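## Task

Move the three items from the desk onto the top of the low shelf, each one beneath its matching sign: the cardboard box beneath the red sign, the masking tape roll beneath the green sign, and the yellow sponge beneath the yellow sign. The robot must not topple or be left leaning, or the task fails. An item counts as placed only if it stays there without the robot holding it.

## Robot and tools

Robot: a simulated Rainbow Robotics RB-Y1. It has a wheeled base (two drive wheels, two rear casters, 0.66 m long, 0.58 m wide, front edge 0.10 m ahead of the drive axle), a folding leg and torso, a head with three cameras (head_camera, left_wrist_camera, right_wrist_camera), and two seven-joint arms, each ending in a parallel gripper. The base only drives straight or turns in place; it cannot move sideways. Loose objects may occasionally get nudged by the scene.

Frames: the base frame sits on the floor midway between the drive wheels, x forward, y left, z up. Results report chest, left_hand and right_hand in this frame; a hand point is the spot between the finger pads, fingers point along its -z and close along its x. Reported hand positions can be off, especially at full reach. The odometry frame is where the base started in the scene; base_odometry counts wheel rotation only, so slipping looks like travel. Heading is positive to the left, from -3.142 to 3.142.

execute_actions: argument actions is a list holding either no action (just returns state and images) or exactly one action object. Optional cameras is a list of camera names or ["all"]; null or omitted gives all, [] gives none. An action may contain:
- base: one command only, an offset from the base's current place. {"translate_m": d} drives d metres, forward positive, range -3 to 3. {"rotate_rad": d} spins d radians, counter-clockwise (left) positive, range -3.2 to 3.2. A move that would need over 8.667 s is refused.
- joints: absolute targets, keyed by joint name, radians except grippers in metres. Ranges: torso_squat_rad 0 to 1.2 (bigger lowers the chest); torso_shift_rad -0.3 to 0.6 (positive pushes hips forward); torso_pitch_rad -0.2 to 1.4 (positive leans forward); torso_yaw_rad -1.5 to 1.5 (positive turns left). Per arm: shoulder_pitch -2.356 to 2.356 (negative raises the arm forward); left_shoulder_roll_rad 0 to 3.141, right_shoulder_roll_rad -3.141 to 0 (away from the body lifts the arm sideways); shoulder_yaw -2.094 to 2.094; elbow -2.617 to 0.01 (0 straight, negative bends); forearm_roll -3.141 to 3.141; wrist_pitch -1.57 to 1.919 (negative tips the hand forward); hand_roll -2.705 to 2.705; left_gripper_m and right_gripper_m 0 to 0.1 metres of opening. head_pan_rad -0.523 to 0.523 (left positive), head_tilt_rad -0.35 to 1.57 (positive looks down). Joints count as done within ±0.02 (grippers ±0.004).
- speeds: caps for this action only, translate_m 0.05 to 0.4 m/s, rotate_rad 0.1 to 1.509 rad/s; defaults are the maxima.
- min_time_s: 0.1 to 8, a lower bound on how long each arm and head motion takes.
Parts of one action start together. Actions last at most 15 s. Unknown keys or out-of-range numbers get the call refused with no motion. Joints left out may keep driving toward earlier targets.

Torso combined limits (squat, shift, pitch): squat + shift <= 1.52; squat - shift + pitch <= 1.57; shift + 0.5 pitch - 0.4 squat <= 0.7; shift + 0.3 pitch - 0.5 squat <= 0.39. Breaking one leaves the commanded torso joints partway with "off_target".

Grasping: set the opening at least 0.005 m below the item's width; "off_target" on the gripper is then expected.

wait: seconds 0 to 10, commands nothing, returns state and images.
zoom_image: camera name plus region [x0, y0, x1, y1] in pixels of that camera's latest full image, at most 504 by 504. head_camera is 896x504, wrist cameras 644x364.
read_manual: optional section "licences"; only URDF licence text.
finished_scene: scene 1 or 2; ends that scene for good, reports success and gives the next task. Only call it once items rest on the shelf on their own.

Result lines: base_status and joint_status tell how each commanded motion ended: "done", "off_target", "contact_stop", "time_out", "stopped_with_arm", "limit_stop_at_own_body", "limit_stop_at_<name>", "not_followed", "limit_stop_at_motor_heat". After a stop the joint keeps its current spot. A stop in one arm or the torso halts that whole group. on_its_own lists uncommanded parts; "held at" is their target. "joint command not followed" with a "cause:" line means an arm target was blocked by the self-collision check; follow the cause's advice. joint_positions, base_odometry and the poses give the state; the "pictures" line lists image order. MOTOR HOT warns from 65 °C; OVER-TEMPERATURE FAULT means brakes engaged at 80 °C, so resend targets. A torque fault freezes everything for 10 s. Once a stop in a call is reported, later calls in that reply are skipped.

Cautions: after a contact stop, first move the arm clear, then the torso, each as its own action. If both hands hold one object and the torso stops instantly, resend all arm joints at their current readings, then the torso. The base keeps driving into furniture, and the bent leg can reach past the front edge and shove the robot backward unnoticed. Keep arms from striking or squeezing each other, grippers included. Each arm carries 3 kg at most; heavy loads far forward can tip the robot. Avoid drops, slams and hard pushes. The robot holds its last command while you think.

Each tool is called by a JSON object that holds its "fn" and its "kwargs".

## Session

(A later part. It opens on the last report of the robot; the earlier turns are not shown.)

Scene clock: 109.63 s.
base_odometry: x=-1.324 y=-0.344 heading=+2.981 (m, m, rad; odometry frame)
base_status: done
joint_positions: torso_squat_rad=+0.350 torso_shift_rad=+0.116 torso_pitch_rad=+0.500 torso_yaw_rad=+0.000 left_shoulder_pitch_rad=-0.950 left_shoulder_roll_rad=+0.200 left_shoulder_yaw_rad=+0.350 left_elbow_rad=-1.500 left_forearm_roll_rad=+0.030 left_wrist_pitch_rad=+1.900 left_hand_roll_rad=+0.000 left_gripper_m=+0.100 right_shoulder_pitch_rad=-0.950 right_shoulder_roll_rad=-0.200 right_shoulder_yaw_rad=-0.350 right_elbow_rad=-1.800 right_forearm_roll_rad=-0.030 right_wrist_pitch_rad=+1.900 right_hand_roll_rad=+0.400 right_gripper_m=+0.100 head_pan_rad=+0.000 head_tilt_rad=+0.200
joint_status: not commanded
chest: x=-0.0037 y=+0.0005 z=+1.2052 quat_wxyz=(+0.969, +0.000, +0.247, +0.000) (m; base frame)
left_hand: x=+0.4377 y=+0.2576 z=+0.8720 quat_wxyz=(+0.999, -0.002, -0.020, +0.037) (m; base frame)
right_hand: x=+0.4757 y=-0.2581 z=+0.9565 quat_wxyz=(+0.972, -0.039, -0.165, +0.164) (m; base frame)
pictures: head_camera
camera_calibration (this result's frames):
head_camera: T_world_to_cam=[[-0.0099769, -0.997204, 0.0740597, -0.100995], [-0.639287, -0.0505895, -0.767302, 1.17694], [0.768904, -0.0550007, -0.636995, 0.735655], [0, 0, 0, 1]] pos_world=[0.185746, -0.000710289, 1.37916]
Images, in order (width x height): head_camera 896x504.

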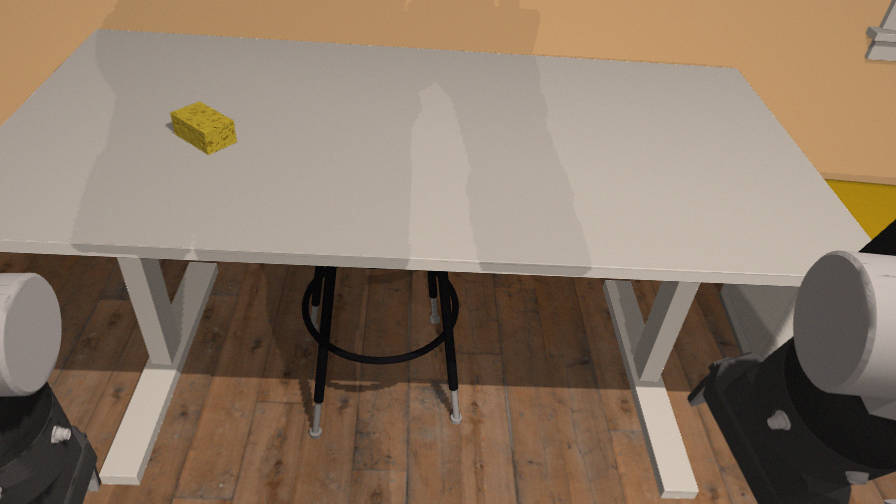

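{"fn": "execute_actions", "kwargs": {"actions": [{"base":{"rotate_rad":0.1},"joints":{"left_hand_roll_rad":-0.9}}], "cameras": []}}

{"fn": "execute_actions", "kwargs": {"actions": [{"base":{"translate_m":0.85},"joints":{"head_tilt_rad":0.6,"head_pan_rad":0.2}}], "cameras": ["head_camera","left_wrist_camera"]}}

Scene clock: 111.07 s.
base_odometry: x=-1.324 y=-0.344 heading=+3.081 (m, m, rad; odometry frame)
base_status: done
joint_positions: torso_squat_rad=+0.350 torso_shift_rad=+0.116 torso_pitch_rad=+0.500 torso_yaw_rad=+0.000 left_shoulder_pitch_rad=-0.950 left_shoulder_roll_rad=+0.200 left_shoulder_yaw_rad=+0.350 left_elbow_rad=-1.500 left_forearm_roll_rad=+0.030 left_wrist_pitch_rad=+1.900 left_hand_roll_rad=-0.900 left_gripper_m=+0.100 right_shoulder_pitch_rad=-0.950 right_shoulder_roll_rad=-0.200 right_shoulder_yaw_rad=-0.350 right_elbow_rad=-1.800 right_forearm_roll_rad=-0.030 right_wrist_pitch_rad=+1.900 right_hand_roll_rad=+0.400 right_gripper_m=+0.100 head_pan_rad=+0.000 head_tilt_rad=+0.200
joint_status: all done
chest: x=-0.0037 y=+0.0005 z=+1.2052 quat_wxyz=(+0.969, +0.000, +0.247, +0.000) (m; base frame)
left_hand: x=+0.4377 y=+0.2576 z=+0.8720 quat_wxyz=(+0.916, +0.007, -0.019, -0.401) (m; base frame)
right_hand: x=+0.4757 y=-0.2581 z=+0.9565 quat_wxyz=(+0.972, -0.039, -0.165, +0.164) (m; base frame)
pictures: none
No camera images: the call's "cameras" was empty. Leave "cameras" out to get every camera's image.

Scene clock: 114.53 s.
base_odometry: x=-2.172 y=-0.292 heading=+3.081 (m, m, rad; odometry frame)
base_status: done
joint_positions: torso_squat_rad=+0.350 torso_shift_rad=+0.116 torso_pitch_rad=+0.500 torso_yaw_rad=+0.000 left_shoulder_pitch_rad=-0.950 left_shoulder_roll_rad=+0.200 left_shoulder_yaw_rad=+0.350 left_elbow_rad=-1.500 left_forearm_roll_rad=+0.030 left_wrist_pitch_rad=+1.900 left_hand_roll_rad=-0.900 left_gripper_m=+0.100 right_shoulder_pitch_rad=-0.950 right_shoulder_roll_rad=-0.200 right_shoulder_yaw_rad=-0.350 right_elbow_rad=-1.800 right_forearm_roll_rad=-0.030 right_wrist_pitch_rad=+1.900 right_hand_roll_rad=+0.400 right_gripper_m=+0.100 head_pan_rad=+0.200 head_tilt_rad=+0.600
joint_status: all done
chest: x=-0.0037 y=+0.0005 z=+1.2052 quat_wxyz=(+0.969, +0.000, +0.247, +0.000) (m; base frame)
left_hand: x=+0.4377 y=+0.2576 z=+0.8720 quat_wxyz=(+0.916, +0.007, -0.019, -0.401) (m; base frame)
right_hand: x=+0.4757 y=-0.2581 z=+0.9565 quat_wxyz=(+0.972, -0.039, -0.165, +0.164) (m; base frame)
pictures: head_camera, left_wrist_camera
camera_calibration (this result's frames):
head_camera: T_world_to_cam=[[0.193508, -0.980832, -0.0228859, 0.00913907], [-0.869114, -0.160551, -0.467829, 0.79229], [0.455187, 0.110419, -0.883523, 1.10834], [0, 0, 0, 1]] pos_world=[0.18232, 0.0137853, 1.35011]
left_wrist_camera: T_world_to_cam=[[0.652947, -0.757031, 0.0237539, -0.103164], [-0.584971, -0.484126, 0.650716, -0.156047], [-0.481112, -0.438779, -0.75895, 1.07134], [0, 0, 0, 1]] pos_world=[0.491514, 0.316438, 0.917088]
Images, in order (width x height): head_camera 896x504, left_wrist_camera 644x364.

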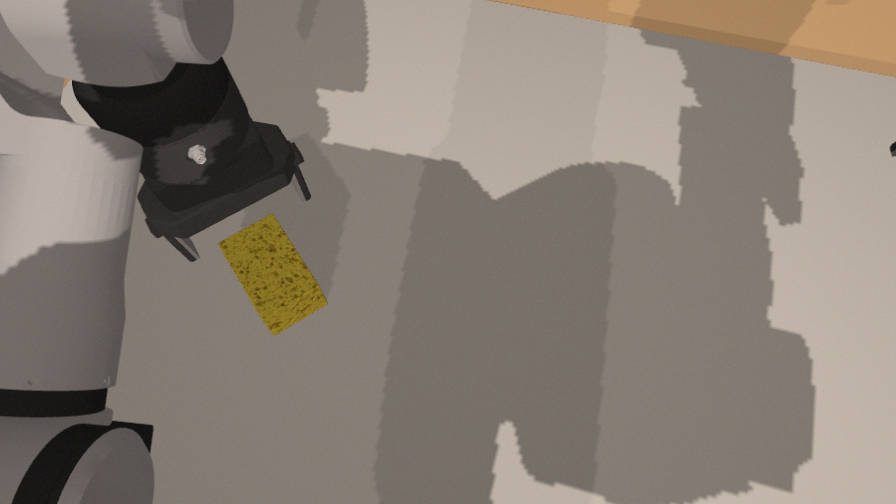

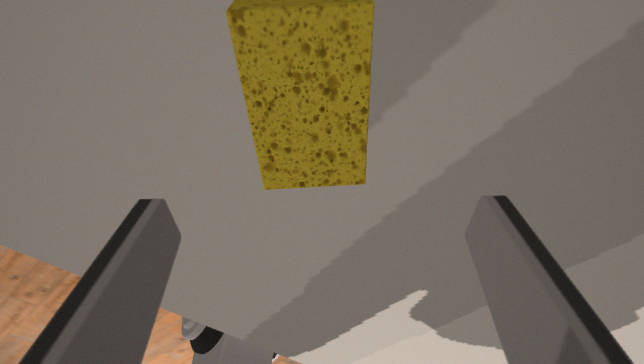

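{"fn": "execute_actions", "kwargs": {"actions": [{"joints":{"torso_squat_rad":0.66,"left_hand_roll_rad":-0.85}}], "cameras": ["left_wrist_camera"]}}

{"fn": "execute_actions", "kwargs": {"actions": [{"joints":{"left_gripper_m":0.04}}], "cameras": []}}

{"fn": "execute_actions", "kwargs": {"actions": [{"joints":{"torso_squat_rad":0.45,"head_pan_rad":0,"head_tilt_rad":0.1}}], "cameras": ["left_wrist_camera"]}}

Scene clock: 116.57 s.
base_odometry: x=-2.172 y=-0.292 heading=+3.081 (m, m, rad; odometry frame)
base_status: not commanded
joint_positions: torso_squat_rad=+0.660 torso_shift_rad=+0.116 torso_pitch_rad=+0.500 torso_yaw_rad=+0.000 left_shoulder_pitch_rad=-0.950 left_shoulder_roll_rad=+0.200 left_shoulder_yaw_rad=+0.350 left_elbow_rad=-1.500 left_forearm_roll_rad=+0.030 left_wrist_pitch_rad=+1.900 left_hand_roll_rad=-0.850 left_gripper_m=+0.100 right_shoulder_pitch_rad=-0.950 right_shoulder_roll_rad=-0.200 right_shoulder_yaw_rad=-0.350 right_elbow_rad=-1.800 right_forearm_roll_rad=-0.030 right_wrist_pitch_rad=+1.900 right_hand_roll_rad=+0.400 right_gripper_m=+0.100 head_pan_rad=+0.200 head_tilt_rad=+0.600
joint_status: all done
chest: x=-0.0158 y=+0.0005 z=+1.1014 quat_wxyz=(+0.969, +0.000, +0.247, +0.000) (m; base frame)
left_hand: x=+0.4256 y=+0.2576 z=+0.7681 quat_wxyz=(+0.926, +0.006, -0.019, -0.378) (m; base frame)
right_hand: x=+0.4636 y=-0.2582 z=+0.8527 quat_wxyz=(+0.972, -0.039, -0.165, +0.164) (m; base frame)
pictures: left_wrist_camera
camera_calibration (this result's frames):
left_wrist_camera: T_world_to_cam=[[0.68985, -0.723514, 0.0252099, -0.118288], [-0.560125, -0.511354, 0.651749, -0.0999437], [-0.458658, -0.46373, -0.758015, 0.982865], [0, 0, 0, 1]] pos_world=[0.476419, 0.319094, 0.813147]
Images, in order (width x height): left_wrist_camera 644x364.

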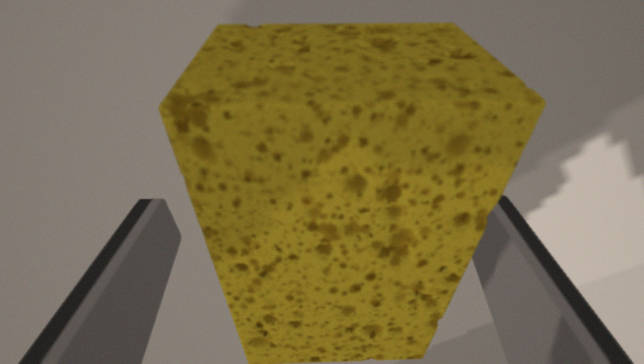

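Scene clock: 117.63 s.
base_odometry: x=-2.172 y=-0.292 heading=+3.081 (m, m, rad; odometry frame)
base_status: not commanded
joint_positions: torso_squat_rad=+0.660 torso_shift_rad=+0.116 torso_pitch_rad=+0.500 torso_yaw_rad=+0.000 left_shoulder_pitch_rad=-0.950 left_shoulder_roll_rad=+0.200 left_shoulder_yaw_rad=+0.350 left_elbow_rad=-1.500 left_forearm_roll_rad=+0.030 left_wrist_pitch_rad=+1.900 left_hand_roll_rad=-0.850 left_gripper_m=+0.060 right_shoulder_pitch_rad=-0.950 right_shoulder_roll_rad=-0.200 right_shoulder_yaw_rad=-0.350 right_elbow_rad=-1.800 right_forearm_roll_rad=-0.030 right_wrist_pitch_rad=+1.900 right_hand_roll_rad=+0.400 right_gripper_m=+0.100 head_pan_rad=+0.200 head_tilt_rad=+0.600
joint_status: left_gripper_m off_target (ended at +0.060, target +0.040)
chest: x=-0.0158 y=+0.0005 z=+1.1014 quat_wxyz=(+0.969, +0.000, +0.247, +0.000) (m; base frame)
left_hand: x=+0.4256 y=+0.2576 z=+0.7681 quat_wxyz=(+0.926, +0.006, -0.019, -0.378) (m; base frame)
right_hand: x=+0.4636 y=-0.2582 z=+0.8527 quat_wxyz=(+0.972, -0.039, -0.165, +0.164) (m; base frame)
pictures: none
No camera images: the call's "cameras" was empty. Leave "cameras" out to get every camera's image.

Scene clock: 119.13 s.
base_odometry: x=-2.172 y=-0.292 heading=+3.081 (m, m, rad; odometry frame)
base_status: not commanded
joint_positions: torso_squat_rad=+0.450 torso_shift_rad=+0.116 torso_pitch_rad=+0.500 torso_yaw_rad=+0.000 left_shoulder_pitch_rad=-0.950 left_shoulder_roll_rad=+0.200 left_shoulder_yaw_rad=+0.350 left_elbow_rad=-1.500 left_forearm_roll_rad=+0.030 left_wrist_pitch_rad=+1.900 left_hand_roll_rad=-0.850 left_gripper_m=+0.060 right_shoulder_pitch_rad=-0.950 right_shoulder_roll_rad=-0.200 right_shoulder_yaw_rad=-0.350 right_elbow_rad=-1.800 right_forearm_roll_rad=-0.030 right_wrist_pitch_rad=+1.900 right_hand_roll_rad=+0.400 right_gripper_m=+0.100 head_pan_rad=+0.000 head_tilt_rad=+0.100
joint_status: all done
chest: x=-0.0068 y=+0.0005 z=+1.1781 quat_wxyz=(+0.969, +0.000, +0.247, +0.000) (m; base frame)
left_hand: x=+0.4346 y=+0.2576 z=+0.8449 quat_wxyz=(+0.926, +0.006, -0.019, -0.378) (m; base frame)
right_hand: x=+0.4725 y=-0.2581 z=+0.9294 quat_wxyz=(+0.972, -0.039, -0.165, +0.164) (m; base frame)
pictures: left_wrist_camera
camera_calibration (this result's frames):
left_wrist_camera: T_world_to_cam=[[0.689852, -0.723513, 0.0251564, -0.126323], [-0.560074, -0.511354, 0.651793, -0.145], [-0.458717, -0.46373, -0.757979, 1.04515], [0, 0, 0, 1]] pos_world=[0.48536, 0.319124, 0.889887]
Images, in order (width x height): left_wrist_camera 644x364.

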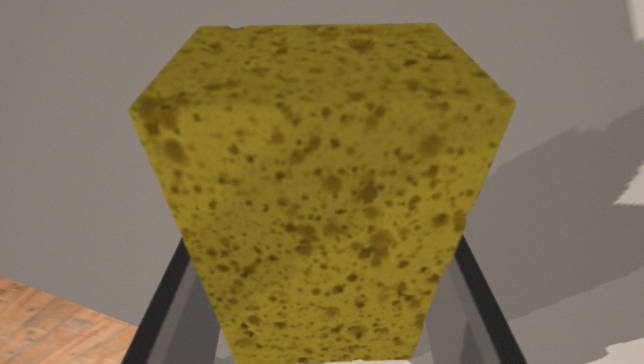

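{"fn": "execute_actions", "kwargs": {"actions": [{"base":{"translate_m":-2.95}}], "cameras": []}}

{"fn": "execute_actions", "kwargs": {"actions": [{"base":{"rotate_rad":-1.66}}], "cameras": ["head_camera"]}}

Scene clock: 128.27 s.
base_odometry: x=+0.772 y=-0.472 heading=+3.080 (m, m, rad; odometry frame)
base_status: done
joint_positions: torso_squat_rad=+0.450 torso_shift_rad=+0.116 torso_pitch_rad=+0.500 torso_yaw_rad=+0.000 left_shoulder_pitch_rad=-0.950 left_shoulder_roll_rad=+0.200 left_shoulder_yaw_rad=+0.350 left_elbow_rad=-1.500 left_forearm_roll_rad=+0.030 left_wrist_pitch_rad=+1.900 left_hand_roll_rad=-0.850 left_gripper_m=+0.060 right_shoulder_pitch_rad=-0.950 right_shoulder_roll_rad=-0.200 right_shoulder_yaw_rad=-0.350 right_elbow_rad=-1.800 right_forearm_roll_rad=-0.030 right_wrist_pitch_rad=+1.900 right_hand_roll_rad=+0.400 right_gripper_m=+0.100 head_pan_rad=+0.000 head_tilt_rad=+0.100
joint_status: not commanded
chest: x=-0.0069 y=+0.0005 z=+1.1782 quat_wxyz=(+0.969, +0.000, +0.247, +0.000) (m; base frame)
left_hand: x=+0.4346 y=+0.2576 z=+0.8449 quat_wxyz=(+0.926, +0.006, -0.019, -0.378) (m; base frame)
right_hand: x=+0.4725 y=-0.2582 z=+0.9294 quat_wxyz=(+0.972, -0.039, -0.165, +0.164) (m; base frame)
pictures: none
No camera images: the call's "cameras" was empty. Leave "cameras" out to get every camera's image.

Scene clock: 132.23 s.
base_odometry: x=+0.772 y=-0.473 heading=+1.420 (m, m, rad; odometry frame)
base_status: done
joint_positions: torso_squat_rad=+0.450 torso_shift_rad=+0.116 torso_pitch_rad=+0.500 torso_yaw_rad=+0.000 left_shoulder_pitch_rad=-0.950 left_shoulder_roll_rad=+0.200 left_shoulder_yaw_rad=+0.350 left_elbow_rad=-1.500 left_forearm_roll_rad=+0.030 left_wrist_pitch_rad=+1.900 left_hand_roll_rad=-0.850 left_gripper_m=+0.060 right_shoulder_pitch_rad=-0.950 right_shoulder_roll_rad=-0.200 right_shoulder_yaw_rad=-0.350 right_elbow_rad=-1.800 right_forearm_roll_rad=-0.030 right_wrist_pitch_rad=+1.900 right_hand_roll_rad=+0.400 right_gripper_m=+0.100 head_pan_rad=+0.000 head_tilt_rad=+0.100
joint_status: not commanded
chest: x=-0.0068 y=+0.0005 z=+1.1782 quat_wxyz=(+0.969, +0.000, +0.247, +0.000) (m; base frame)
left_hand: x=+0.4346 y=+0.2576 z=+0.8449 quat_wxyz=(+0.926, +0.006, -0.019, -0.378) (m; base frame)
right_hand: x=+0.4725 y=-0.2582 z=+0.9294 quat_wxyz=(+0.972, -0.039, -0.165, +0.164) (m; base frame)
pictures: head_camera
camera_calibration (this result's frames):
head_camera: T_world_to_cam=[[-0.0171776, -0.99721, 0.0726373, -0.0963471], [-0.559406, -0.0506282, -0.827346, 1.22614], [0.828716, -0.0548455, -0.556976, 0.606927], [0, 0, 0, 1]] pos_world=[0.181283, -0.000714071, 1.35948]
Images, in order (width x height): head_camera 896x504.

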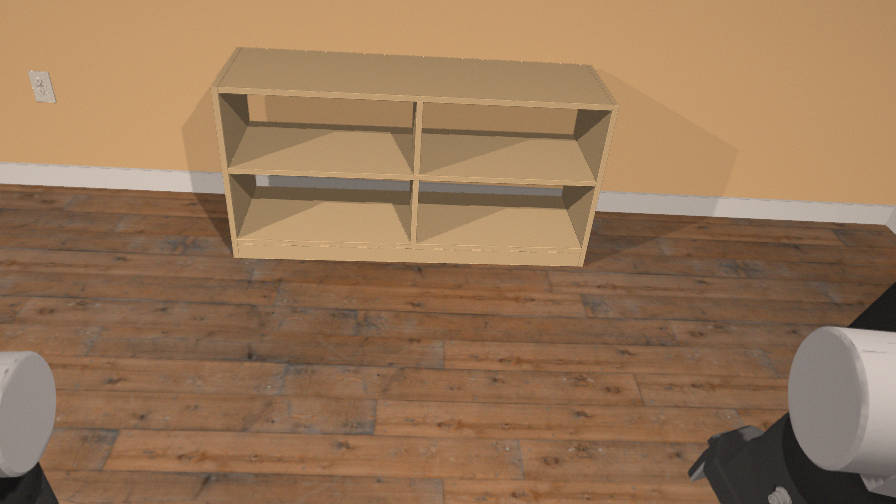

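{"fn": "execute_actions", "kwargs": {"actions": [{"base":{"translate_m":1.84},"joints":{"torso_squat_rad":0.75,"head_tilt_rad":0.6,"head_pan_rad":0.2}}], "cameras": ["head_camera"]}}

{"fn": "execute_actions", "kwargs": {"actions": [{"joints":{"torso_squat_rad":0.885}}], "cameras": ["left_wrist_camera"]}}

Scene clock: 138.33 s.
base_odometry: x=+1.048 y=+1.347 heading=+1.420 (m, m, rad; odometry frame)
base_status: done
joint_positions: torso_squat_rad=+0.750 torso_shift_rad=+0.116 torso_pitch_rad=+0.500 torso_yaw_rad=+0.000 left_shoulder_pitch_rad=-0.950 left_shoulder_roll_rad=+0.200 left_shoulder_yaw_rad=+0.350 left_elbow_rad=-1.500 left_forearm_roll_rad=+0.030 left_wrist_pitch_rad=+1.900 left_hand_roll_rad=-0.850 left_gripper_m=+0.060 right_shoulder_pitch_rad=-0.950 right_shoulder_roll_rad=-0.200 right_shoulder_yaw_rad=-0.350 right_elbow_rad=-1.800 right_forearm_roll_rad=-0.030 right_wrist_pitch_rad=+1.900 right_hand_roll_rad=+0.400 right_gripper_m=+0.100 head_pan_rad=+0.200 head_tilt_rad=+0.600
joint_status: all done
chest: x=-0.0204 y=+0.0005 z=+1.0608 quat_wxyz=(+0.969, +0.000, +0.247, +0.000) (m; base frame)
left_hand: x=+0.4210 y=+0.2575 z=+0.7275 quat_wxyz=(+0.926, +0.006, -0.019, -0.378) (m; base frame)
right_hand: x=+0.4589 y=-0.2582 z=+0.8120 quat_wxyz=(+0.972, -0.039, -0.165, +0.164) (m; base frame)
pictures: head_camera
camera_calibration (this result's frames):
head_camera: T_world_to_cam=[[0.193509, -0.980831, -0.0229058, 0.00904385], [-0.86915, -0.160552, -0.467762, 0.710071], [0.455118, 0.110425, -0.883557, 0.988429], [0, 0, 0, 1]] pos_world=[0.165556, 0.0137263, 1.20569]
Images, in order (width x height): head_camera 896x504.

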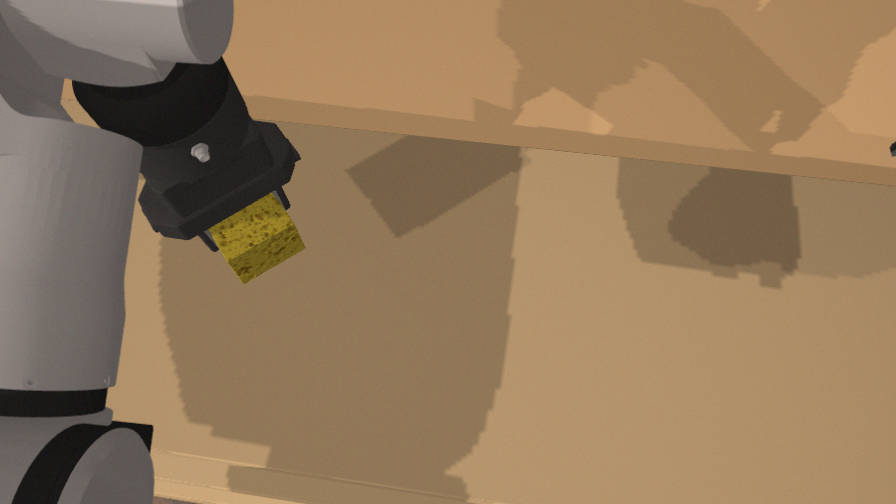

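Scene clock: 139.57 s.
base_odometry: x=+1.048 y=+1.347 heading=+1.420 (m, m, rad; odometry frame)
base_status: not commanded
joint_positions: torso_squat_rad=+0.885 torso_shift_rad=+0.116 torso_pitch_rad=+0.500 torso_yaw_rad=+0.000 left_shoulder_pitch_rad=-0.950 left_shoulder_roll_rad=+0.200 left_shoulder_yaw_rad=+0.350 left_elbow_rad=-1.500 left_forearm_roll_rad=+0.030 left_wrist_pitch_rad=+1.900 left_hand_roll_rad=-0.850 left_gripper_m=+0.060 right_shoulder_pitch_rad=-0.950 right_shoulder_roll_rad=-0.200 right_shoulder_yaw_rad=-0.350 right_elbow_rad=-1.800 right_forearm_roll_rad=-0.030 right_wrist_pitch_rad=+1.900 right_hand_roll_rad=+0.400 right_gripper_m=+0.100 head_pan_rad=+0.200 head_tilt_rad=+0.600
joint_status: all done
chest: x=-0.0284 y=+0.0004 z=+0.9924 quat_wxyz=(+0.969, +0.000, +0.247, +0.000) (m; base frame)
left_hand: x=+0.4130 y=+0.2575 z=+0.6592 quat_wxyz=(+0.926, +0.006, -0.019, -0.378) (m; base frame)
right_hand: x=+0.4509 y=-0.2582 z=+0.7437 quat_wxyz=(+0.972, -0.039, -0.165, +0.164) (m; base frame)
pictures: left_wrist_camera
camera_calibration (this result's frames):
left_wrist_camera: T_world_to_cam=[[0.689847, -0.723517, 0.0251847, -0.106814], [-0.560102, -0.511349, 0.651773, -0.0360708], [-0.45869, -0.463729, -0.757996, 0.89443], [0, 0, 0, 1]] pos_world=[0.463749, 0.319047, 0.704175]
Images, in order (width x height): left_wrist_camera 644x364.

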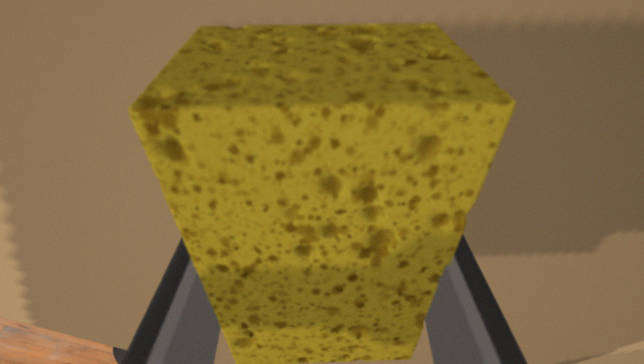

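{"fn": "execute_actions", "kwargs": {"actions": [{"joints":{"left_gripper_m":0.1}}], "cameras": []}}

{"fn": "execute_actions", "kwargs": {"actions": [{"joints":{"torso_squat_rad":0.7}}], "cameras": ["head_camera"]}}

{"fn": "finished_scene", "kwargs": {"scene": 1}}

Scene clock: 141.80 s.
base_odometry: x=+1.048 y=+1.347 heading=+1.420 (m, m, rad; odometry frame)
base_status: not commanded
joint_positions: torso_squat_rad=+0.885 torso_shift_rad=+0.116 torso_pitch_rad=+0.500 torso_yaw_rad=+0.000 left_shoulder_pitch_rad=-0.950 left_shoulder_roll_rad=+0.200 left_shoulder_yaw_rad=+0.350 left_elbow_rad=-1.500 left_forearm_roll_rad=+0.030 left_wrist_pitch_rad=+1.900 left_hand_roll_rad=-0.850 left_gripper_m=+0.100 right_shoulder_pitch_rad=-0.950 right_shoulder_roll_rad=-0.200 right_shoulder_yaw_rad=-0.350 right_elbow_rad=-1.800 right_forearm_roll_rad=-0.030 right_wrist_pitch_rad=+1.900 right_hand_roll_rad=+0.400 right_gripper_m=+0.100 head_pan_rad=+0.200 head_tilt_rad=+0.600
joint_status: all done
chest: x=-0.0284 y=+0.0004 z=+0.9924 quat_wxyz=(+0.969, +0.000, +0.247, +0.000) (m; base frame)
left_hand: x=+0.4130 y=+0.2575 z=+0.6592 quat_wxyz=(+0.926, +0.006, -0.019, -0.378) (m; base frame)
right_hand: x=+0.4509 y=-0.2582 z=+0.7437 quat_wxyz=(+0.972, -0.039, -0.165, +0.164) (m; base frame)
pictures: none
No camera images: the call's "cameras" was empty. Leave "cameras" out to get every camera's image.

Scene clock: 143.23 s.
base_odometry: x=+1.048 y=+1.347 heading=+1.420 (m, m, rad; odometry frame)
base_status: not commanded
joint_positions: torso_squat_rad=+0.700 torso_shift_rad=+0.116 torso_pitch_rad=+0.500 torso_yaw_rad=+0.000 left_shoulder_pitch_rad=-0.950 left_shoulder_roll_rad=+0.200 left_shoulder_yaw_rad=+0.350 left_elbow_rad=-1.500 left_forearm_roll_rad=+0.030 left_wrist_pitch_rad=+1.900 left_hand_roll_rad=-0.850 left_gripper_m=+0.100 right_shoulder_pitch_rad=-0.950 right_shoulder_roll_rad=-0.200 right_shoulder_yaw_rad=-0.350 right_elbow_rad=-1.800 right_forearm_roll_rad=-0.030 right_wrist_pitch_rad=+1.900 right_hand_roll_rad=+0.400 right_gripper_m=+0.100 head_pan_rad=+0.200 head_tilt_rad=+0.600
joint_status: all done
chest: x=-0.0178 y=+0.0005 z=+1.0839 quat_wxyz=(+0.969, +0.000, +0.247, +0.000) (m; base frame)
left_hand: x=+0.4236 y=+0.2576 z=+0.7506 quat_wxyz=(+0.926, +0.006, -0.019, -0.378) (m; base frame)
right_hand: x=+0.4615 y=-0.2582 z=+0.8351 quat_wxyz=(+0.972, -0.039, -0.165, +0.164) (m; base frame)
pictures: head_camera
camera_calibration (this result's frames):
head_camera: T_world_to_cam=[[0.193512, -0.980831, -0.0228883, 0.00905251], [-0.869109, -0.160552, -0.467838, 0.723224], [0.455195, 0.110425, -0.883518, 1.00756], [0, 0, 0, 1]] pos_world=[0.168173, 0.0137353, 1.22875]
Images, in order (width x height): head_camera 896x504.

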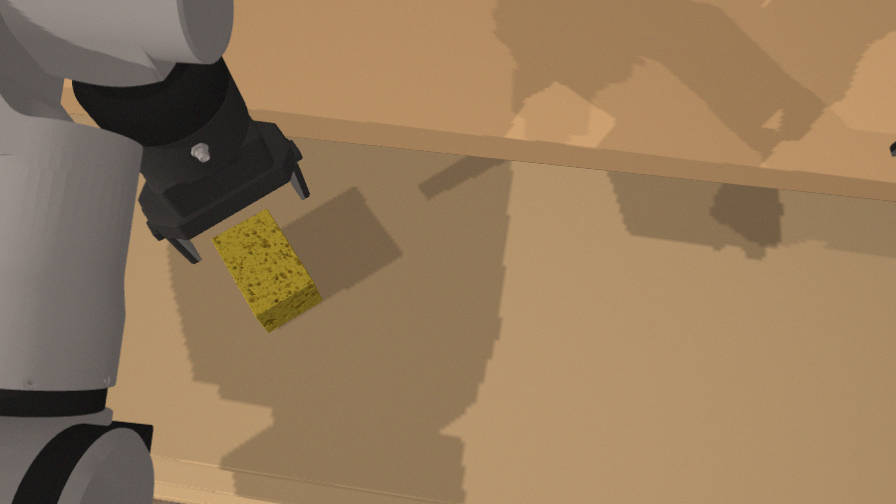

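The scene is finished: the task was done.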